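## Task

From the row of cartons on the wall shelf, remove the one marked A34 and set it down on the desk. Every other carton has to stay where it was, neither moved nor rotated. The robot must not tip over or finish leaning. The result only counts if the carton stays put without the robot holding it. At the end, open the gripper and back away.

## Robot and tools

Robot: a Hello Robot Stretch 4 with one arm. It has an omni-wheel base, a lift that travels up a mast, a telescoping arm that reaches straight ahead, a three-joint wrist (yaw, pitch, roll) and a two-finger gripper. It stands about 1.6 m tall, and the base rim lies within 0.23 m of the base origin.

Frames: the base frame sits on the floor beneath the base centre, x ahead, y to the left, z up. hand_pose, reported in this frame, is a point between the open fingertips; with all wrist joints at zero its axes line up with the base axes. The printed value can be a little off. The odometry frame is wherever the base frame was when the scene began.

execute_actions(actions, cameras): actions is a list holding one action, or empty to just read state and pictures. One action may carry "base", "joints", or both, plus optional "pace" and "contact_limits"; alternatively it carries only {"end_of_arm": "enable_torque"}, which re-powers any wrist or gripper motor that shut itself off. Motions in one action start together.
- base: exactly one key, each a relative move from where the base last reported itself. translate_m: straight drive in metres, forward positive, -2 to 2. strafe_m: sideways in metres, left positive, -2 to 2. rotate_rad: turn in place in radians, counter-clockwise positive, -3.2 to 3.2.
- joints: absolute targets keyed by name, any subset. lift_m 0 to 1.2 m; arm_m 0 to 0.55 m extension; wrist_yaw_rad -1.134 to 4.276 (0 ahead, positive left, 3.14 stowed back, above 3.4 the arm may block it); wrist_pitch_rad -1.117 to 4.259 (0 level, 1.57 pointing down); wrist_roll_rad -1.117 to 4.259 (0 puts both fingers at equal height, positive turns clockwise viewed from behind); gripper_m -0.038 to 0.141, the fingertip gap in metres, negative meaning the tips press together. Joint targets past a limit get clipped and reported; any other bad value or unknown key rejects the whole call.
- pace: "slow", "default", "fast" or "max". Base speed rises through 0.1, 0.3, 0.4, 0.6 m/s and turning through 1, 2, 3, 4 rad/s; with the lift above 0.2 these are reduced, down to 0.3 m/s and 1 rad/s at full height.
- contact_limits: only {"arm_m": value}, 0 (gentlest) to 0.75 (firmest), default 0.5; how hard the arm may push before halting.
- cameras: list from head_camera, head_left_camera, head_right_camera, wrist_camera, all; omitted or null means all, [] means none.
A single action runs at most 15 s. Example: {"base": {"translate_m": 0.3}, "joints": {"gripper_m": 0.05}, "pace": "fast"}. At the start, lift_m 0.4 with wrist_yaw_rad 0 in one action unfolds the wrist.

wait(seconds): 0 to 10, commands nothing new and returns state and pictures. zoom_image(camera, region): enlarges a box [x0, y0, x1, y1] in pixels (origin top-left, at most 504 by 504) of that camera's latest image. read_manual(section): only licence texts. finished_scene(scene): pass the current scene's number to close it; irreversible, and the carton must already be resting on the desk by itself.

Cameras: head_camera at the mast top looks forward and down (turn the base to look elsewhere); head_left_camera and head_right_camera are fisheyes beside it, angled further down, showing base and arm; wrist_camera looks along the fingers, tips near the bottom of its frame.

Result lines: base_status and joint_status give how each motion ended. "done" (for the base, the wheels turned the commanded amount even if slipping); "off_target" (stopped short, may still be straining); "contact_stop_at_<key>" (hit something, holds there, and the lift, arm or wheels go slack, so a loaded lift can sag or the base roll); "limit_stop_at_<name>", including own_body (self-collision, often with wrist tilted up and rolled) and tilt (leaning over 6 degrees, drive and arm go limp until upright); "torque_fault" (a wrist or gripper motor overloaded and went limp until enable_torque). on_its_own covers things not commanded; "held at" there is the held target, not the actual position. Parts left out of an action may still be pushing to an earlier target. lidar_m: 12 distances in metres, sector 1 straight ahead then counter-clockwise (4 left, 7 behind, 10 right); "-" means nothing seen or closer than 0.25 m; table tops count, glass and thin legs may be missed. wrist_depth_mm: 7 by 7 grid of depths from the top-left, 100 to 2000 mm. base_odometry counts wheel turns (heading -3.142 to 3.142, left positive); if turned_by_wheels and turned_by_imu differ by over about 0.1 rad, the base slipped or bumped. base_tilt is in degrees, forward and right positive. motor_effort is percent of maximum, positive toward larger joint values, peak in brackets; readings are noisy and biased. For wheels, positive turns the base right.

Gripping: command a gap smaller than the carton; squeezing harder pulls it toward the wrist, opening pushes it out. Neither gripper_m nor "done" proves a grasp; a firm squeeze shows as a shift in the gripper effort, and a load in a level gripper moves wrist pitch effort away from zero. Fingertips jammed on a surface below are freed by raising the lift.

Cautions: drops, slams, hard knocks and forceful pushes are penalised. Carrying over 1 kg with arm_m above 0.2 while driving or turning risks tipping, worse at fast paces; steady pushes with a high gripper or high contact limit can also tip it. Over about 2 kg in a level gripper trips the wrist. Do not nudge or rotate the neighbouring cartons.

Each tool is called after "Request:" as name([rows], argument=value, ...), one row to a line, values as JSON.

## Session

Request:
execute_actions(actions=[])

Scene clock: 0.00 s.
base_odometry: x=+0.000 y=+0.000 heading=+0.000 (m, m, rad; odometry frame)
turned_by_wheels: +0.000 (rad since the last result)
turned_by_imu: +0.000 (rad since the last result)
base_tilt: forward=-0.4 right=-0.6 (deg)
lidar_m: 1.53 1.86 2.22 2.25 2.02 1.84 1.86 2.24 1.46 1.47 2.08 1.49
base_status: not commanded
joint_positions: lift_m=+0.285 arm_m=+0.001 wrist_yaw_rad=+3.182 wrist_pitch_rad=+0.002 wrist_roll_rad=-0.008 gripper_m=+0.057
joint_status: not commanded
motor_effort: lift_m=+19 arm_m=+0 wrist_yaw_rad=-1 wrist_pitch_rad=-5 wrist_roll_rad=+0 gripper_m=-3 wheel_0=+0 wheel_1=-1 wheel_2=+1 (%)
hand_pose: x=-0.1199 y=+0.0756 z=+0.4623 quat_wxyz=(-0.020, -0.001, -0.004, +1.000) (m; base frame)
wrist_depth_mm: - 138 215 - 1921 1756 1661 / - 110 135 - 1863 1756 1618 / - 110 134 - 1983 1808 1618 / - 121 145 - 1921 1756 1618 / 137 147 - - 1921 1808 1618 / 214 - 220 - 209 1756 1576 / 211 1308 1255 1308 1229 1205 1281
pictures: head_camera, head_left_camera, head_right_camera, wrist_camera
Images, in order (width x height): head_camera 420x560, head_left_camera 420x672, head_right_camera 420x672, wrist_camera 616x392.

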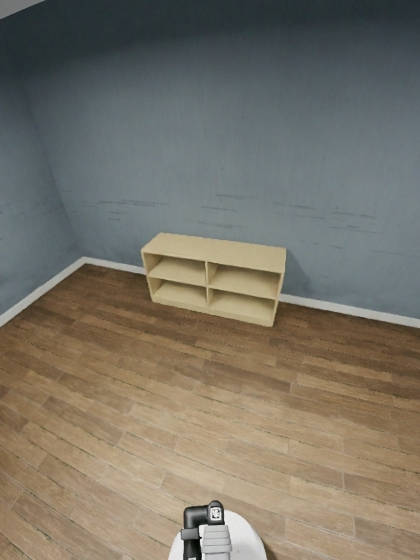

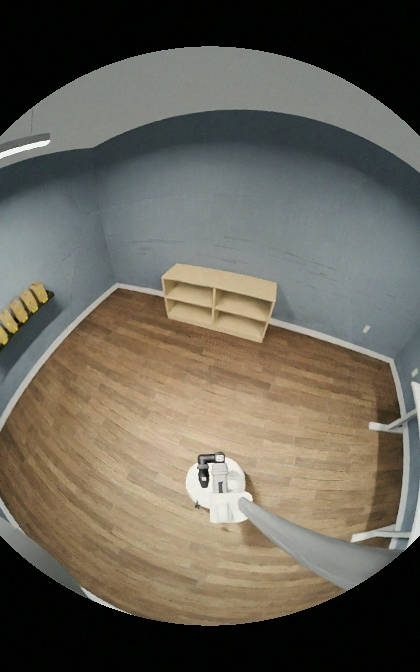

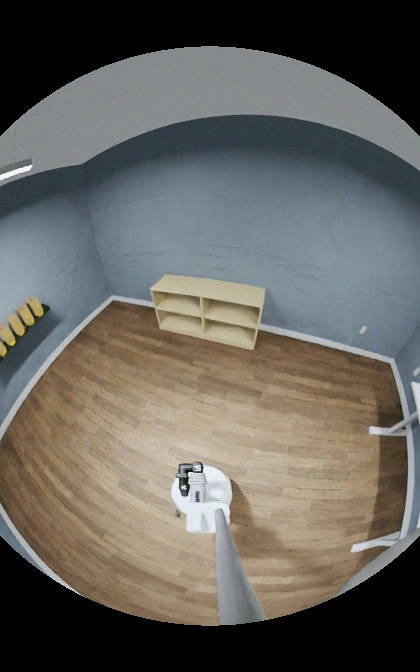

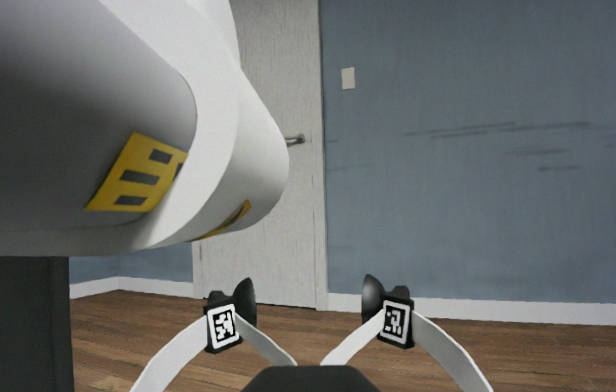

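Request:
execute_actions([
  {"base":{"rotate_rad":1.3},"joints":{"lift_m":0.7,"wrist_yaw_rad":0},"pace":"fast"},
], cameras=["head_camera"])

Request:
execute_actions([
  {"base":{"translate_m":1.2},"pace":"fast"},
], cameras=["head_camera","wrist_camera"])

Scene clock: 2.83 s.
base_odometry: x=+0.000 y=+0.000 heading=+1.299 (m, m, rad; odometry frame)
turned_by_wheels: +1.299 (rad since the last result)
turned_by_imu: +1.295 (rad since the last result)
base_tilt: forward=-0.4 right=-0.6 (deg)
lidar_m: 2.21 2.34 1.86 1.81 1.95 1.50 1.47 1.60 1.94 1.51 1.64 2.26
base_status: done
joint_positions: lift_m=+0.700 arm_m=+0.001 wrist_yaw_rad=+0.001 wrist_pitch_rad=+0.002 wrist_roll_rad=-0.008 gripper_m=+0.057
joint_status: all done
motor_effort: lift_m=+22(24) arm_m=+0(0) wrist_yaw_rad=-3(5) wrist_pitch_rad=-6(5) wrist_roll_rad=+0(0) gripper_m=-4(4) wheel_0=-5(9) wheel_1=-6(13) wheel_2=-6(14) (%)
hand_pose: x=+0.4605 y=-0.0872 z=+0.8774 quat_wxyz=(+1.000, -0.004, +0.001, +0.000) (m; base frame)
wrist_depth_mm: - - - - - - - / - - - - - - - / - - - - - - - / - - - - - - - / - - - - - - - / - - 221 - 209 - - / - - - - - - -
pictures: head_camera
Images, in order (width x height): head_camera 420x560.

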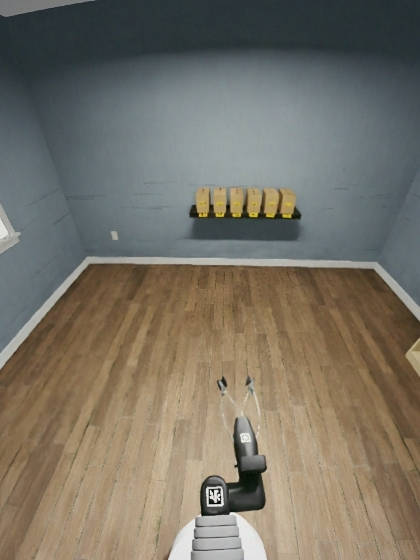

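Scene clock: 7.17 s.
base_odometry: x=+0.322 y=+1.156 heading=+1.299 (m, m, rad; odometry frame)
turned_by_wheels: +0.000 (rad since the last result)
turned_by_imu: +0.001 (rad since the last result)
base_tilt: forward=-0.4 right=-0.5 (deg)
lidar_m: 0.99 1.38 1.71 1.69 1.86 2.72 3.16 2.65 1.63 1.61 1.65 1.03
base_status: done
joint_positions: lift_m=+0.700 arm_m=+0.001 wrist_yaw_rad=+0.000 wrist_pitch_rad=+0.002 wrist_roll_rad=-0.008 gripper_m=+0.057
joint_status: not commanded
motor_effort: lift_m=+21(22) arm_m=+0(0) wrist_yaw_rad=-1(2) wrist_pitch_rad=-6(6) wrist_roll_rad=+0(0) gripper_m=-3(2) wheel_0=+2(9) wheel_1=+4(12) wheel_2=-3(17) (%)
hand_pose: x=+0.4605 y=-0.0874 z=+0.8775 quat_wxyz=(+1.000, -0.004, +0.001, +0.000) (m; base frame)
wrist_depth_mm: 1205 1160 1138 1118 1078 1042 1008 / 1229 1182 1098 1098 1078 1008 1008 / 1182 1160 1118 1098 1042 1008 991 / 1182 1138 1118 1078 1025 1008 831 / 1182 1160 1098 820 798 768 768 / 1160 1138 220 820 208 768 976 / 1160 1138 1078 1042 1042 1008 991
pictures: head_camera, wrist_camera
Images, in order (width x height): head_camera 420x560, wrist_camera 616x392.

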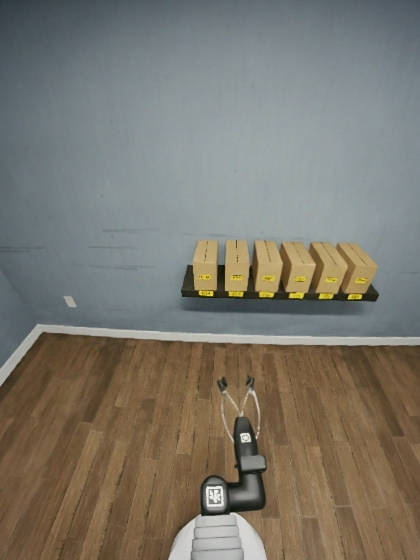

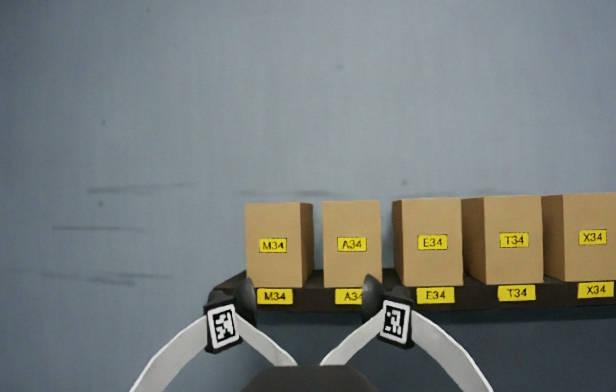

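Request:
execute_actions([
  {"base":{"rotate_rad":-0.035},"joints":{"lift_m":0.67,"wrist_yaw_rad":-0.09,"gripper_m":0.135,"arm_m":0.15}},
], cameras=[])

Request:
execute_actions([
  {"base":{"translate_m":0.27}},
], cameras=["head_camera","wrist_camera"])

Scene clock: 10.47 s.
base_odometry: x=+0.322 y=+1.156 heading=+1.265 (m, m, rad; odometry frame)
turned_by_wheels: -0.034 (rad since the last result)
turned_by_imu: -0.035 (rad since the last result)
base_tilt: forward=-0.4 right=-0.5 (deg)
lidar_m: 1.01 1.35 1.73 1.67 1.82 2.60 3.17 2.70 1.63 1.61 1.72 1.05
base_status: done
joint_positions: lift_m=+0.670 arm_m=+0.148 wrist_yaw_rad=-0.090 wrist_pitch_rad=+0.002 wrist_roll_rad=-0.008 gripper_m=+0.135
joint_status: all done
motor_effort: lift_m=+16(20) arm_m=+9(10) wrist_yaw_rad=-1(5) wrist_pitch_rad=-5(6) wrist_roll_rad=+0(0) gripper_m=-1(4) wheel_0=+5(5) wheel_1=+6(10) wheel_2=+4(7) (%)
hand_pose: x=+0.5988 y=-0.1130 z=+0.8479 quat_wxyz=(+0.999, -0.004, +0.001, -0.045) (m; base frame)
wrist_depth_mm: 946 946 946 946 946 946 946 / 946 946 946 931 946 946 946 / 946 946 931 931 931 931 931 / 946 917 676 668 668 676 676 / 931 931 668 676 668 668 676 / 904 691 654 661 661 216 917 / 904 917 904 153 931 917 917
pictures: none
No camera images: the call's "cameras" was empty. Leave "cameras" out to get every camera's image.

Scene clock: 12.83 s.
base_odometry: x=+0.403 y=+1.413 heading=+1.266 (m, m, rad; odometry frame)
turned_by_wheels: +0.001 (rad since the last result)
turned_by_imu: +0.000 (rad since the last result)
base_tilt: forward=-0.5 right=-0.6 (deg)
lidar_m: 0.74 1.06 1.54 1.65 1.78 2.61 3.81 2.23 1.67 1.66 0.99 0.76
base_status: done
joint_positions: lift_m=+0.670 arm_m=+0.148 wrist_yaw_rad=-0.090 wrist_pitch_rad=+0.002 wrist_roll_rad=-0.008 gripper_m=+0.135
joint_status: not commanded
motor_effort: lift_m=+16(17) arm_m=+9(9) wrist_yaw_rad=-1(1) wrist_pitch_rad=-5(6) wrist_roll_rad=+0(0) gripper_m=-1(1) wheel_0=+4(9) wheel_1=+7(11) wheel_2=-4(14) (%)
hand_pose: x=+0.5989 y=-0.1130 z=+0.8479 quat_wxyz=(+0.999, -0.004, +0.001, -0.045) (m; base frame)
wrist_depth_mm: 661 661 661 661 668 661 661 / 661 668 661 661 661 661 661 / 654 654 661 661 654 661 661 / 654 397 402 397 413 399 415 / 654 394 394 394 394 397 415 / 647 392 394 394 392 216 402 / 384 387 384 154 387 384 384
pictures: head_camera, wrist_camera
Images, in order (width x height): head_camera 420x560, wrist_camera 616x392.

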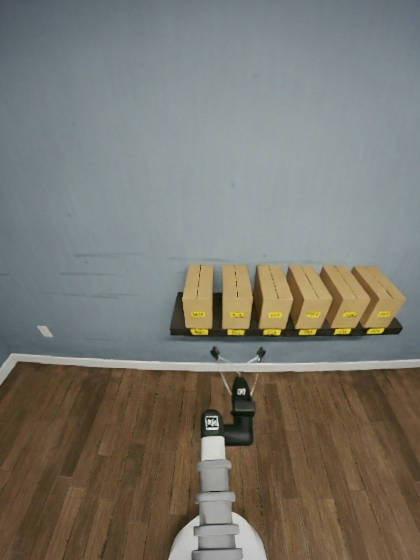

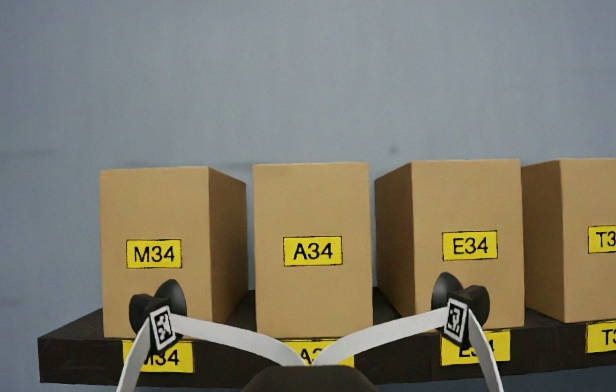

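Request:
execute_actions([
  {"joints":{"lift_m":1.12,"wrist_pitch_rad":1.57,"wrist_roll_rad":-0.035},"pace":"fast"},
], cameras=[])

Request:
execute_actions([
  {"base":{"translate_m":0.35},"joints":{"arm_m":0.36}},
], cameras=["head_camera","wrist_camera"])

Scene clock: 15.67 s.
base_odometry: x=+0.403 y=+1.413 heading=+1.266 (m, m, rad; odometry frame)
turned_by_wheels: +0.000 (rad since the last result)
turned_by_imu: -0.001 (rad since the last result)
base_tilt: forward=-0.5 right=-0.5 (deg)
lidar_m: 0.75 1.08 1.57 1.65 1.79 2.63 3.79 2.23 1.68 1.65 1.00 0.78
base_status: not commanded
joint_positions: lift_m=+1.120 arm_m=+0.148 wrist_yaw_rad=-0.090 wrist_pitch_rad=+1.570 wrist_roll_rad=-0.034 gripper_m=+0.135
joint_status: all done
motor_effort: lift_m=+21(23) arm_m=+9(9) wrist_yaw_rad=+0(0) wrist_pitch_rad=+2(3) wrist_roll_rad=-1(0) gripper_m=+0(0) wheel_0=+4(4) wheel_1=+7(7) wheel_2=-4(4) (%)
hand_pose: x=+0.3117 y=-0.0871 z=+1.0095 quat_wxyz=(+0.707, +0.020, +0.707, -0.020) (m; base frame)
wrist_depth_mm: 1255 1281 1281 1255 1281 1308 1281 / 1308 1255 1255 1281 1281 1255 1255 / 1255 1255 1281 1281 1255 1255 1281 / 1229 1255 1281 1255 1255 1255 1255 / 1255 1229 1255 1255 1229 1255 1255 / 1229 1229 1025 1025 1229 218 1229 / 1229 1229 1025 154 1229 1255 1255
pictures: none
No camera images: the call's "cameras" was empty. Leave "cameras" out to get every camera's image.

Scene clock: 18.30 s.
base_odometry: x=+0.508 y=+1.747 heading=+1.266 (m, m, rad; odometry frame)
turned_by_wheels: +0.000 (rad since the last result)
turned_by_imu: +0.000 (rad since the last result)
base_tilt: forward=-0.4 right=-0.6 (deg)
lidar_m: 0.39 0.44 1.01 1.64 1.76 2.56 4.17 2.26 1.77 2.04 0.55 0.42
base_status: done
joint_positions: lift_m=+1.120 arm_m=+0.358 wrist_yaw_rad=-0.090 wrist_pitch_rad=+1.570 wrist_roll_rad=-0.035 gripper_m=+0.135
joint_status: all done
motor_effort: lift_m=+21(21) arm_m=+8(9) wrist_yaw_rad=-1(1) wrist_pitch_rad=+2(0) wrist_roll_rad=-1(1) gripper_m=+1(1) wheel_0=+4(10) wheel_1=+6(10) wheel_2=-4(14) (%)
hand_pose: x=+0.5218 y=-0.0871 z=+1.0095 quat_wxyz=(+0.707, +0.020, +0.707, -0.020) (m; base frame)
wrist_depth_mm: 204 204 208 211 209 204 206 / 282 287 287 286 285 286 285 / 442 287 286 287 286 303 285 / 1255 285 285 283 283 303 283 / 1255 283 283 282 282 303 281 / 1255 281 281 281 281 217 279 / 1229 278 279 154 279 278 278
pictures: head_camera, wrist_camera
Images, in order (width x height): head_camera 420x560, wrist_camera 616x392.

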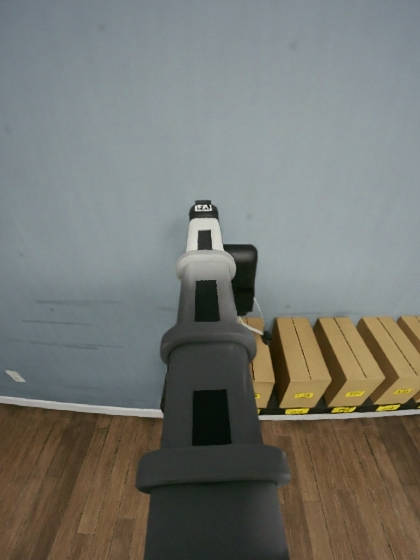

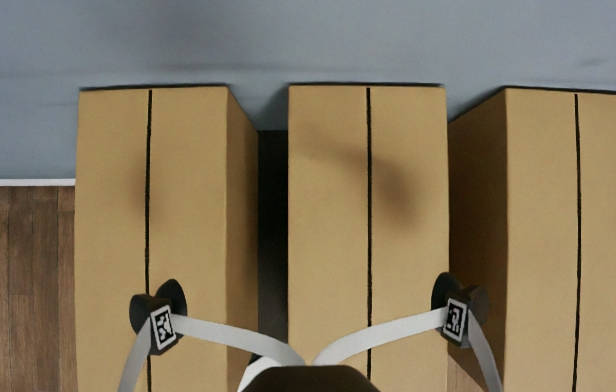

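Request:
execute_actions([
  {"base":{"rotate_rad":-0.075},"joints":{"wrist_yaw_rad":-0.015,"arm_m":0.37,"lift_m":1.105},"pace":"slow"},
], cameras=["wrist_camera"])

Scene clock: 19.77 s.
base_odometry: x=+0.508 y=+1.747 heading=+1.193 (m, m, rad; odometry frame)
turned_by_wheels: -0.073 (rad since the last result)
turned_by_imu: -0.074 (rad since the last result)
base_tilt: forward=-0.4 right=-0.6 (deg)
lidar_m: 0.39 0.43 0.95 1.64 1.70 2.39 3.77 2.39 1.77 2.05 0.58 0.42
base_status: done
joint_positions: lift_m=+1.105 arm_m=+0.368 wrist_yaw_rad=-0.015 wrist_pitch_rad=+1.570 wrist_roll_rad=-0.035 gripper_m=+0.135
joint_status: all done
motor_effort: lift_m=+16(19) arm_m=+9(11) wrist_yaw_rad=+1(3) wrist_pitch_rad=+1(1) wrist_roll_rad=+0(1) gripper_m=+1(0) wheel_0=+4(7) wheel_1=+7(11) wheel_2=+8(8) (%)
hand_pose: x=+0.5382 y=-0.0874 z=+0.9950 quat_wxyz=(+0.707, -0.007, +0.707, +0.007) (m; base frame)
wrist_depth_mm: 181 181 184 186 185 181 - / 250 256 262 263 263 257 252 / 272 271 301 270 272 272 271 / 270 270 304 270 268 270 268 / 268 268 301 268 267 267 268 / 266 266 267 266 266 216 267 / 264 265 293 154 264 264 265
pictures: wrist_camera
Images, in order (width x height): wrist_camera 616x392.

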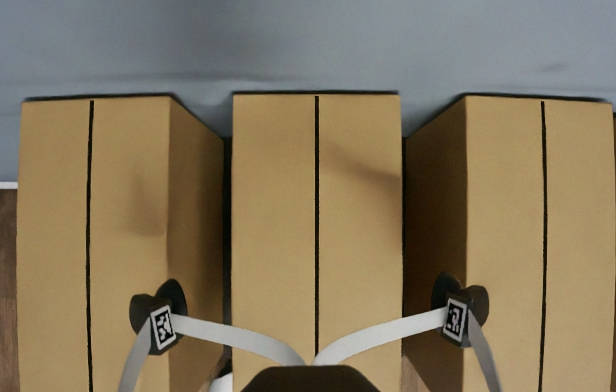

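Request:
execute_actions([
  {"base":{"strafe_m":-0.006},"joints":{"gripper_m":0.126,"lift_m":1.09},"pace":"slow"},
], cameras=["wrist_camera"])

Scene clock: 21.17 s.
base_odometry: x=+0.513 y=+1.745 heading=+1.193 (m, m, rad; odometry frame)
turned_by_wheels: +0.000 (rad since the last result)
turned_by_imu: +0.000 (rad since the last result)
base_tilt: forward=-0.4 right=-0.6 (deg)
lidar_m: 0.40 0.42 0.96 1.66 1.72 2.36 3.76 2.41 1.79 2.05 0.58 0.42
base_status: done
joint_positions: lift_m=+1.090 arm_m=+0.368 wrist_yaw_rad=-0.015 wrist_pitch_rad=+1.570 wrist_roll_rad=-0.035 gripper_m=+0.126
joint_status: all done
motor_effort: lift_m=+16(16) arm_m=+9(9) wrist_yaw_rad=+0(1) wrist_pitch_rad=+1(2) wrist_roll_rad=+0(1) gripper_m=+1(0) wheel_0=+7(9) wheel_1=-7(9) wheel_2=+0(5) (%)
hand_pose: x=+0.5382 y=-0.0874 z=+0.9800 quat_wxyz=(+0.707, -0.007, +0.707, +0.007) (m; base frame)
wrist_depth_mm: 181 181 185 186 185 181 - / 250 256 257 256 257 256 252 / 257 256 256 255 256 256 254 / 255 254 255 254 254 253 254 / 252 252 253 253 253 252 252 / 251 251 251 252 252 250 251 / 250 250 250 200 250 250 249
pictures: wrist_camera
Images, in order (width x height): wrist_camera 616x392.

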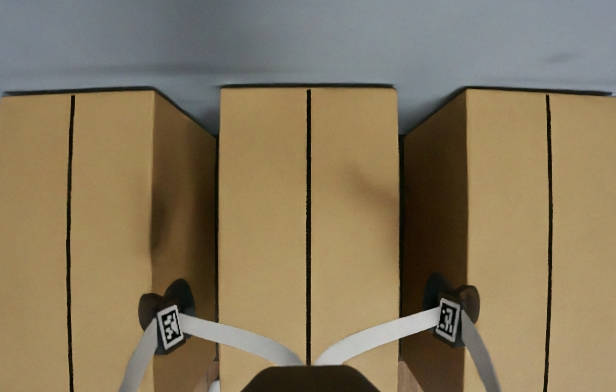

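Request:
execute_actions([
  {"joints":{"lift_m":1.035},"pace":"slow"},
], cameras=["wrist_camera","head_right_camera"])

Scene clock: 23.17 s.
base_odometry: x=+0.513 y=+1.745 heading=+1.193 (m, m, rad; odometry frame)
turned_by_wheels: +0.000 (rad since the last result)
turned_by_imu: -0.001 (rad since the last result)
base_tilt: forward=-0.4 right=-0.5 (deg)
lidar_m: 0.39 0.43 0.96 1.65 1.71 2.38 3.76 2.41 1.77 2.03 0.58 0.41
base_status: not commanded
joint_positions: lift_m=+1.035 arm_m=+0.368 wrist_yaw_rad=-0.015 wrist_pitch_rad=+1.570 wrist_roll_rad=-0.035 gripper_m=+0.126
joint_status: all done
motor_effort: lift_m=+16(14) arm_m=+9(9) wrist_yaw_rad=+1(1) wrist_pitch_rad=+1(2) wrist_roll_rad=-1(1) gripper_m=-3(1) wheel_0=+7(7) wheel_1=-7(7) wheel_2=+0(0) (%)
hand_pose: x=+0.5382 y=-0.0874 z=+0.9250 quat_wxyz=(+0.707, -0.007, +0.707, +0.007) (m; base frame)
wrist_depth_mm: 181 181 185 186 185 181 - / 202 219 202 201 201 218 201 / 201 225 199 199 200 230 200 / 199 225 199 198 198 229 199 / 198 224 198 198 197 226 197 / 197 204 196 197 196 196 196 / 196 196 196 173 195 195 -
pictures: head_right_camera, wrist_camera
Images, in order (width x height): head_right_camera 420x672, wrist_camera 616x392.

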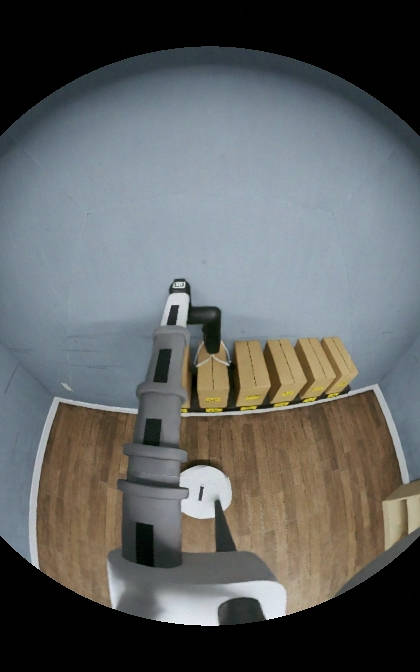

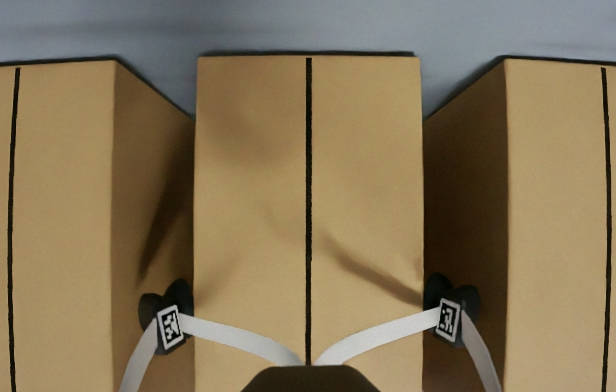

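Request:
execute_actions([
  {"joints":{"gripper_m":0.05}},
], cameras=["wrist_camera"])

Request:
execute_actions([
  {"joints":{"lift_m":1.06},"pace":"slow"},
], cameras=["wrist_camera","head_camera"])

Scene clock: 25.13 s.
base_odometry: x=+0.513 y=+1.745 heading=+1.193 (m, m, rad; odometry frame)
turned_by_wheels: +0.000 (rad since the last result)
turned_by_imu: -0.001 (rad since the last result)
base_tilt: forward=-0.4 right=-0.6 (deg)
lidar_m: 0.40 0.42 0.94 1.65 1.74 2.40 - 2.42 1.76 2.06 0.57 0.44
base_status: not commanded
joint_positions: lift_m=+1.035 arm_m=+0.368 wrist_yaw_rad=-0.015 wrist_pitch_rad=+1.570 wrist_roll_rad=-0.035 gripper_m=+0.051
joint_status: all done
motor_effort: lift_m=+16(16) arm_m=+9(9) wrist_yaw_rad=+1(1) wrist_pitch_rad=+1(1) wrist_roll_rad=-1(1) gripper_m=-31(30) wheel_0=+7(7) wheel_1=-7(7) wheel_2=+0(0) (%)
hand_pose: x=+0.5382 y=-0.0874 z=+0.9249 quat_wxyz=(+0.707, -0.007, +0.707, +0.007) (m; base frame)
wrist_depth_mm: 182 181 181 180 180 181 - / 202 219 180 180 180 219 200 / 200 226 179 179 179 230 199 / 200 225 178 178 177 229 198 / 197 224 177 177 177 228 197 / 197 196 176 175 176 195 196 / 195 174 175 175 174 195 -
pictures: wrist_camera
Images, in order (width x height): wrist_camera 616x392.

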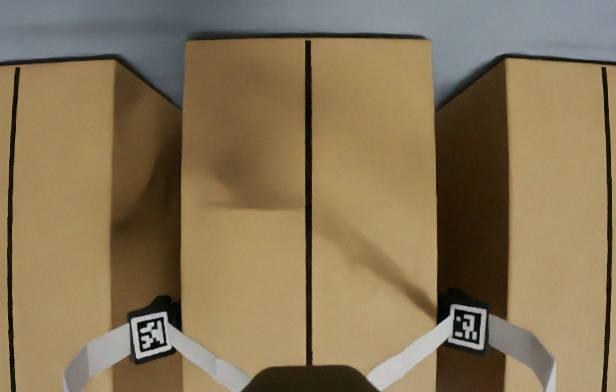

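Scene clock: 26.13 s.
base_odometry: x=+0.513 y=+1.745 heading=+1.193 (m, m, rad; odometry frame)
turned_by_wheels: +0.000 (rad since the last result)
turned_by_imu: +0.000 (rad since the last result)
base_tilt: forward=-0.4 right=-0.6 (deg)
lidar_m: 0.40 0.42 0.94 1.65 1.73 2.39 3.78 2.39 1.78 2.04 0.59 0.41
base_status: not commanded
joint_positions: lift_m=+1.060 arm_m=+0.368 wrist_yaw_rad=-0.015 wrist_pitch_rad=+1.570 wrist_roll_rad=-0.035 gripper_m=+0.051
joint_status: all done
motor_effort: lift_m=+22(23) arm_m=+9(9) wrist_yaw_rad=+1(1) wrist_pitch_rad=+2(1) wrist_roll_rad=-1(1) gripper_m=-29(31) wheel_0=+7(6) wheel_1=-7(7) wheel_2=+0(0) (%)
hand_pose: x=+0.5382 y=-0.0874 z=+0.9494 quat_wxyz=(+0.707, -0.007, +0.707, +0.007) (m; base frame)
wrist_depth_mm: 181 181 180 181 180 181 - / 225 225 180 180 180 229 225 / 225 225 179 179 179 230 224 / 223 225 178 177 178 230 223 / 222 224 177 177 177 228 221 / 221 220 176 175 175 203 220 / 220 173 175 174 174 219 -
pictures: head_camera, wrist_camera
Images, in order (width x height): head_camera 420x560, wrist_camera 616x392.

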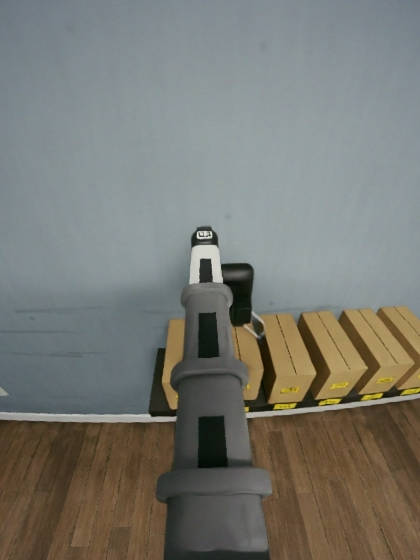

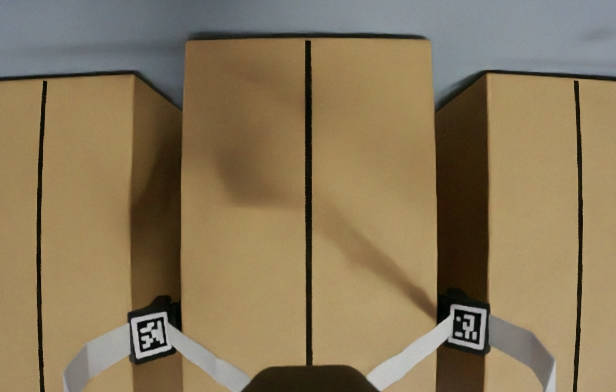

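Raise so the fingers clear the neighbours, then back out.

Request:
execute_actions([
  {"joints":{"lift_m":1.11}},
], cameras=[])

Request:
execute_actions([
  {"base":{"translate_m":-0.4},"joints":{"arm_m":0.15}},
], cameras=["head_camera"])

Request:
execute_actions([
  {"base":{"rotate_rad":-3.1},"pace":"slow"},
], cameras=["wrist_camera","head_camera","head_left_camera"])

Scene clock: 27.60 s.
base_odometry: x=+0.513 y=+1.745 heading=+1.193 (m, m, rad; odometry frame)
turned_by_wheels: +0.000 (rad since the last result)
turned_by_imu: +0.000 (rad since the last result)
base_tilt: forward=-0.4 right=-0.5 (deg)
lidar_m: 0.39 0.44 0.93 1.65 1.70 2.38 3.77 2.39 1.76 2.05 0.57 0.43
base_status: not commanded
joint_positions: lift_m=+1.110 arm_m=+0.368 wrist_yaw_rad=-0.015 wrist_pitch_rad=+1.570 wrist_roll_rad=-0.035 gripper_m=+0.051
joint_status: all done
motor_effort: lift_m=+22(23) arm_m=+9(9) wrist_yaw_rad=+0(2) wrist_pitch_rad=+1(1) wrist_roll_rad=-1(1) gripper_m=-32(29) wheel_0=+7(6) wheel_1=-7(7) wheel_2=+0(0) (%)
hand_pose: x=+0.5382 y=-0.0874 z=+0.9995 quat_wxyz=(+0.707, -0.007, +0.707, +0.007) (m; base frame)
wrist_depth_mm: 181 182 180 181 180 181 - / 251 257 180 180 180 257 252 / 276 277 179 179 179 273 274 / 274 273 178 178 178 273 273 / 271 273 176 177 177 272 271 / 271 271 176 176 176 204 270 / 268 174 174 175 174 268 268
pictures: none
No camera images: the call's "cameras" was empty. Leave "cameras" out to get every camera's image.

Scene clock: 30.40 s.
base_odometry: x=+0.366 y=+1.373 heading=+1.192 (m, m, rad; odometry frame)
turned_by_wheels: +0.000 (rad since the last result)
turned_by_imu: -0.002 (rad since the last result)
base_tilt: forward=-0.5 right=-0.6 (deg)
lidar_m: 0.26 1.08 1.51 1.64 1.68 2.37 3.78 2.96 1.71 1.65 1.16 0.25
base_status: done
joint_positions: lift_m=+1.110 arm_m=+0.152 wrist_yaw_rad=-0.015 wrist_pitch_rad=+1.570 wrist_roll_rad=-0.035 gripper_m=+0.051
joint_status: all done
motor_effort: lift_m=+22(22) arm_m=-8(9) wrist_yaw_rad=+0(1) wrist_pitch_rad=+1(0) wrist_roll_rad=+0(1) gripper_m=-29(30) wheel_0=-5(8) wheel_1=-6(11) wheel_2=+5(14) (%)
hand_pose: x=+0.3212 y=-0.0874 z=+0.9995 quat_wxyz=(+0.707, -0.007, +0.707, +0.007) (m; base frame)
wrist_depth_mm: 1255 1255 1255 715 1281 1255 1281 / 1255 1255 180 180 180 1255 1229 / 1229 1229 179 179 179 1255 1255 / 1255 1255 178 178 178 1229 1229 / 1229 1229 177 177 177 1205 1229 / 1229 1229 175 175 175 204 1229 / 1229 174 174 174 174 1229 1205
pictures: head_camera
Images, in order (width x height): head_camera 420x560.

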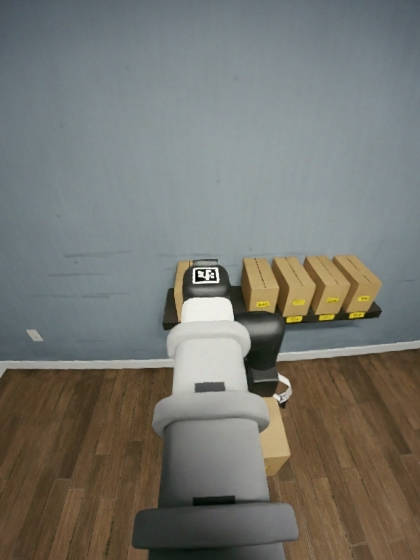

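Scene clock: 34.80 s.
base_odometry: x=+0.366 y=+1.373 heading=-1.906 (m, m, rad; odometry frame)
turned_by_wheels: -3.098 (rad since the last result)
turned_by_imu: -3.093 (rad since the last result)
base_tilt: forward=-0.5 right=-0.6 (deg)
lidar_m: 0.27 2.87 1.72 1.66 1.15 0.86 0.82 1.10 1.55 1.62 1.70 0.25
base_status: done
joint_positions: lift_m=+1.110 arm_m=+0.151 wrist_yaw_rad=-0.015 wrist_pitch_rad=+1.570 wrist_roll_rad=-0.035 gripper_m=+0.051
joint_status: not commanded
motor_effort: lift_m=+22(22) arm_m=-8(9) wrist_yaw_rad=-1(1) wrist_pitch_rad=+0(1) wrist_roll_rad=-1(1) gripper_m=-28(30) wheel_0=+5(8) wheel_1=+7(12) wheel_2=+7(10) (%)
hand_pose: x=+0.3213 y=-0.0874 z=+0.9995 quat_wxyz=(+0.707, -0.007, +0.707, +0.007) (m; base frame)
wrist_depth_mm: 1255 1281 1281 707 1255 1255 1255 / 1255 1255 180 180 180 1281 1255 / 1255 1255 179 179 179 1255 1255 / 1229 1255 178 178 178 1255 1255 / 1205 1255 176 176 176 1229 1255 / 1229 1229 175 175 175 203 1205 / 1205 173 175 174 174 1229 1205
pictures: head_camera, head_left_camera, wrist_camera
Images, in order (width x height): head_camera 420x560, head_left_camera 420x672, wrist_camera 616x392.

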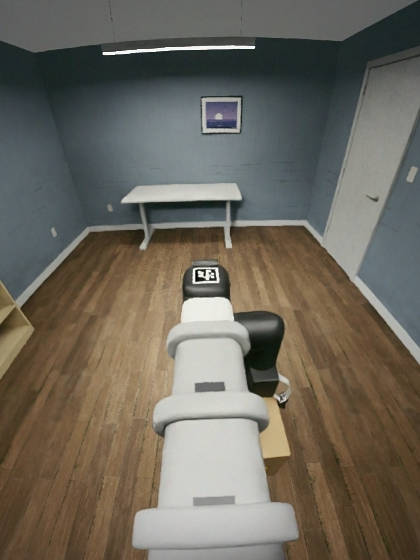

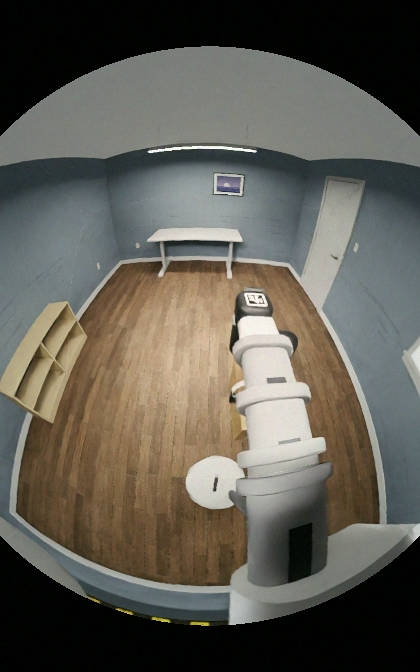

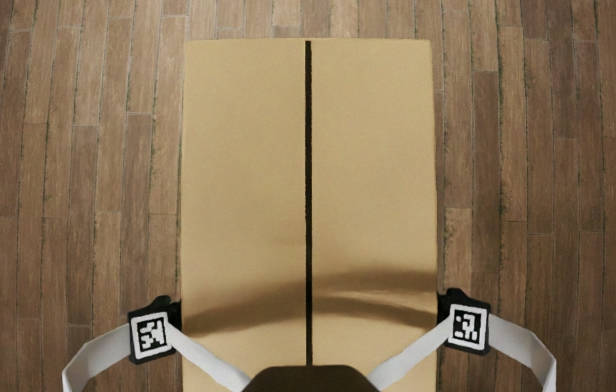

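Request:
execute_actions([
  {"base":{"translate_m":2.0},"joints":{"lift_m":1.17},"pace":"fast"},
], cameras=["head_camera"])

Scene clock: 42.60 s.
base_odometry: x=-0.292 y=-0.515 heading=-1.906 (m, m, rad; odometry frame)
turned_by_wheels: +0.001 (rad since the last result)
turned_by_imu: +0.001 (rad since the last result)
base_tilt: forward=-0.5 right=-0.6 (deg)
lidar_m: 0.25 0.93 1.37 2.00 1.76 2.41 3.12 2.35 1.75 1.65 1.77 0.25
base_status: done
joint_positions: lift_m=+1.170 arm_m=+0.151 wrist_yaw_rad=-0.015 wrist_pitch_rad=+1.570 wrist_roll_rad=-0.035 gripper_m=+0.051
joint_status: all done
motor_effort: lift_m=+22(26) arm_m=-8(8) wrist_yaw_rad=+0(0) wrist_pitch_rad=+2(0) wrist_roll_rad=-1(1) gripper_m=-27(30) wheel_0=+5(9) wheel_1=+8(11) wheel_2=-5(14) (%)
hand_pose: x=+0.3213 y=-0.0874 z=+1.0595 quat_wxyz=(+0.707, -0.007, +0.707, +0.007) (m; base frame)
wrist_depth_mm: 1336 1336 1308 741 1281 1308 1336 / 1308 1366 181 180 180 1336 1308 / 1308 1308 179 179 179 1308 1336 / 1281 1308 178 178 178 1308 1336 / 1308 1308 177 177 176 1308 1308 / 1308 1281 176 176 175 204 1308 / 1281 173 175 175 173 1308 1281
pictures: head_camera
Images, in order (width x height): head_camera 420x560.

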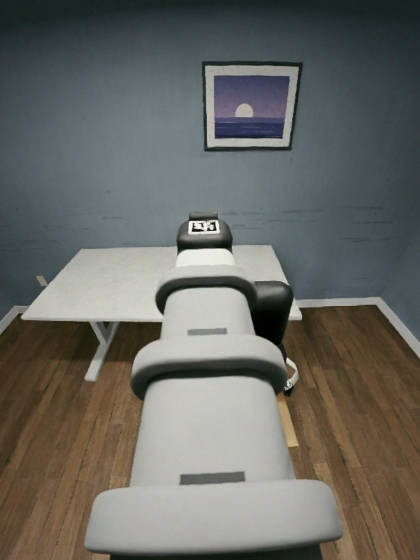

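Request:
execute_actions([
  {"base":{"translate_m":0.57},"joints":{"arm_m":0.42,"lift_m":1.12}},
], cameras=["head_right_camera","wrist_camera"])

Scene clock: 46.23 s.
base_odometry: x=-0.479 y=-1.053 heading=-1.905 (m, m, rad; odometry frame)
turned_by_wheels: +0.001 (rad since the last result)
turned_by_imu: +0.000 (rad since the last result)
base_tilt: forward=-0.5 right=-0.6 (deg)
lidar_m: 0.29 0.32 0.47 2.00 1.97 2.38 3.74 2.37 1.74 1.67 0.43 0.33
base_status: done
joint_positions: lift_m=+1.120 arm_m=+0.418 wrist_yaw_rad=-0.015 wrist_pitch_rad=+1.570 wrist_roll_rad=-0.035 gripper_m=+0.051
joint_status: all done
motor_effort: lift_m=+17(22) arm_m=+9(10) wrist_yaw_rad=-1(0) wrist_pitch_rad=+1(0) wrist_roll_rad=-1(1) gripper_m=-29(29) wheel_0=+3(9) wheel_1=+7(12) wheel_2=-4(14) (%)
hand_pose: x=+0.5883 y=-0.0874 z=+1.0099 quat_wxyz=(+0.707, -0.007, +0.707, +0.007) (m; base frame)
wrist_depth_mm: 525 525 525 353 521 525 521 / 521 525 180 180 180 517 521 / 517 521 179 179 179 517 517 / 517 517 178 178 177 517 508 / 512 517 177 176 177 512 508 / 512 508 175 176 175 203 508 / 504 173 174 175 174 508 504
pictures: head_right_camera, wrist_camera
Images, in order (width x height): head_right_camera 420x672, wrist_camera 616x392.

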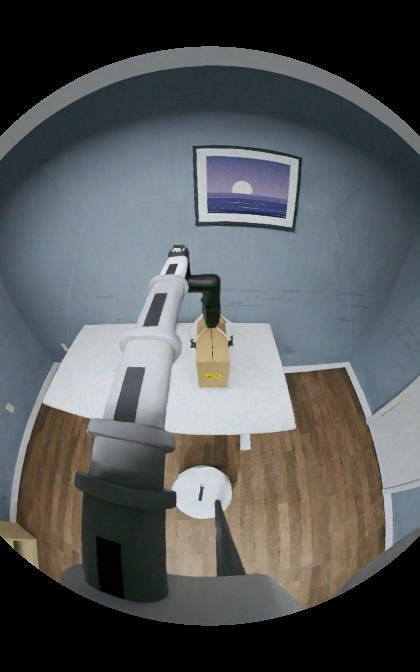

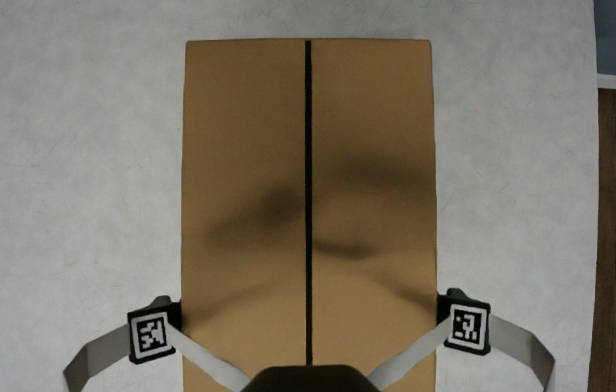

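Request:
execute_actions([
  {"joints":{"lift_m":0.979}},
], cameras=[])

Request:
execute_actions([
  {"joints":{"gripper_m":0.135},"pace":"slow"},
], cameras=["wrist_camera"])

Request:
execute_actions([
  {"joints":{"lift_m":1.1},"pace":"fast"},
], cameras=[])

Request:
execute_actions([
  {"base":{"translate_m":-0.25},"joints":{"arm_m":0.0},"pace":"fast"},
], cameras=["head_right_camera"])

Scene clock: 48.50 s.
base_odometry: x=-0.479 y=-1.053 heading=-1.905 (m, m, rad; odometry frame)
turned_by_wheels: +0.000 (rad since the last result)
turned_by_imu: -0.001 (rad since the last result)
base_tilt: forward=-0.5 right=-0.5 (deg)
lidar_m: 0.31 0.33 0.47 2.01 2.00 2.37 3.75 2.40 1.72 1.68 0.42 0.31
base_status: not commanded
joint_positions: lift_m=+0.979 arm_m=+0.418 wrist_yaw_rad=-0.015 wrist_pitch_rad=+1.570 wrist_roll_rad=-0.035 gripper_m=+0.051
joint_status: all done
motor_effort: lift_m=+17(18) arm_m=+9(9) wrist_yaw_rad=-1(1) wrist_pitch_rad=+1(1) wrist_roll_rad=-1(1) gripper_m=-28(31) wheel_0=+3(4) wheel_1=+7(7) wheel_2=-4(4) (%)
hand_pose: x=+0.5883 y=-0.0874 z=+0.8689 quat_wxyz=(+0.707, -0.007, +0.707, +0.007) (m; base frame)
wrist_depth_mm: 382 379 377 281 379 377 379 / 377 379 180 180 181 375 375 / 375 377 179 179 178 373 375 / 373 373 178 178 178 375 373 / 373 370 177 176 176 368 370 / 368 366 176 175 175 204 366 / 366 173 175 175 174 366 366
pictures: none
No camera images: the call's "cameras" was empty. Leave "cameras" out to get every camera's image.

Scene clock: 52.33 s.
base_odometry: x=-0.479 y=-1.053 heading=-1.905 (m, m, rad; odometry frame)
turned_by_wheels: +0.000 (rad since the last result)
turned_by_imu: -0.001 (rad since the last result)
base_tilt: forward=-0.4 right=-0.6 (deg)
lidar_m: 0.30 0.33 0.47 2.00 1.98 2.41 3.74 2.41 1.73 1.69 0.43 0.31
base_status: not commanded
joint_positions: lift_m=+0.979 arm_m=+0.418 wrist_yaw_rad=-0.015 wrist_pitch_rad=+1.570 wrist_roll_rad=-0.035 gripper_m=+0.135
joint_status: all done
motor_effort: lift_m=+17(17) arm_m=+9(9) wrist_yaw_rad=-1(0) wrist_pitch_rad=+1(5) wrist_roll_rad=-1(0) gripper_m=+0(30) wheel_0=+3(3) wheel_1=+7(7) wheel_2=-4(4) (%)
hand_pose: x=+0.5882 y=-0.0874 z=+0.8689 quat_wxyz=(+0.707, -0.007, +0.707, +0.007) (m; base frame)
wrist_depth_mm: 382 379 379 377 377 379 379 / 382 377 193 193 193 377 377 / 375 375 192 193 193 373 373 / 373 373 191 191 190 373 370 / 370 370 190 190 190 370 368 / 370 366 189 189 189 218 368 / 368 368 187 154 187 364 366
pictures: wrist_camera
Images, in order (width x height): wrist_camera 616x392.

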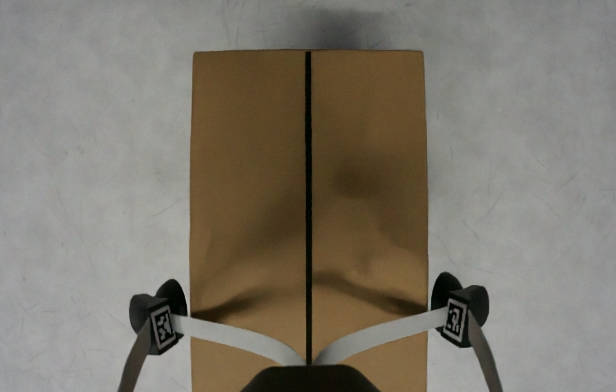

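Scene clock: 53.60 s.
base_odometry: x=-0.479 y=-1.053 heading=-1.905 (m, m, rad; odometry frame)
turned_by_wheels: +0.000 (rad since the last result)
turned_by_imu: +0.000 (rad since the last result)
base_tilt: forward=-0.4 right=-0.6 (deg)
lidar_m: 0.31 0.30 0.47 2.01 2.00 2.40 3.72 2.38 1.74 1.68 0.43 0.33
base_status: not commanded
joint_positions: lift_m=+1.100 arm_m=+0.418 wrist_yaw_rad=-0.015 wrist_pitch_rad=+1.570 wrist_roll_rad=-0.035 gripper_m=+0.135
joint_status: all done
motor_effort: lift_m=+21(21) arm_m=+9(8) wrist_yaw_rad=-1(1) wrist_pitch_rad=+1(0) wrist_roll_rad=+0(1) gripper_m=+0(0) wheel_0=+3(3) wheel_1=+7(7) wheel_2=-4(4) (%)
hand_pose: x=+0.5883 y=-0.0874 z=+0.9895 quat_wxyz=(+0.707, -0.007, +0.707, +0.007) (m; base frame)
wrist_depth_mm: 504 504 504 500 504 504 504 / 500 500 496 500 500 500 496 / 496 496 496 315 500 496 496 / 500 496 496 312 492 492 492 / 496 492 492 310 488 492 492 / 488 492 309 309 309 218 496 / 488 484 484 153 492 488 484
pictures: none
No camera images: the call's "cameras" was empty. Leave "cameras" out to get every camera's image.

Scene clock: 55.80 s.
base_odometry: x=-0.397 y=-0.818 heading=-1.906 (m, m, rad; odometry frame)
turned_by_wheels: -0.001 (rad since the last result)
turned_by_imu: -0.002 (rad since the last result)
base_tilt: forward=-0.5 right=-0.5 (deg)
lidar_m: 0.56 0.57 0.85 2.03 1.88 2.42 3.46 2.40 1.76 1.64 1.76 0.56
base_status: done
joint_positions: lift_m=+1.100 arm_m=+0.003 wrist_yaw_rad=-0.015 wrist_pitch_rad=+1.570 wrist_roll_rad=-0.035 gripper_m=+0.135
joint_status: all done
joint sent to its limit — the command would take arm_m past its lower limit, so that joint was sent only as far as its limit.
motor_effort: lift_m=+21(21) arm_m=-9(9) wrist_yaw_rad=+0(2) wrist_pitch_rad=+0(0) wrist_roll_rad=-1(0) gripper_m=+0(0) wheel_0=-4(10) wheel_1=-7(11) wheel_2=+5(16) (%)
hand_pose: x=+0.1723 y=-0.0874 z=+0.9895 quat_wxyz=(+0.707, -0.007, +0.707, +0.007) (m; base frame)
wrist_depth_mm: 1255 1229 1255 1255 1255 1255 1255 / 1255 1255 1229 1229 1255 1255 1255 / 1255 1255 1229 1229 1229 1255 1229 / 1229 1229 1229 1229 1229 1229 1255 / 1229 1255 1042 1025 1205 1229 1205 / 1205 1205 1008 991 1205 216 1205 / 1229 1229 1229 153 1205 1205 1205
pictures: head_right_camera
Images, in order (width x height): head_right_camera 420x672.

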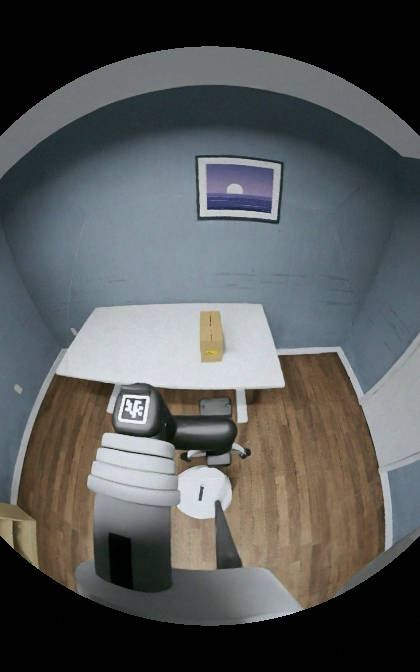

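Request:
finished_scene(scene=1)

The scene is finished: the task was done.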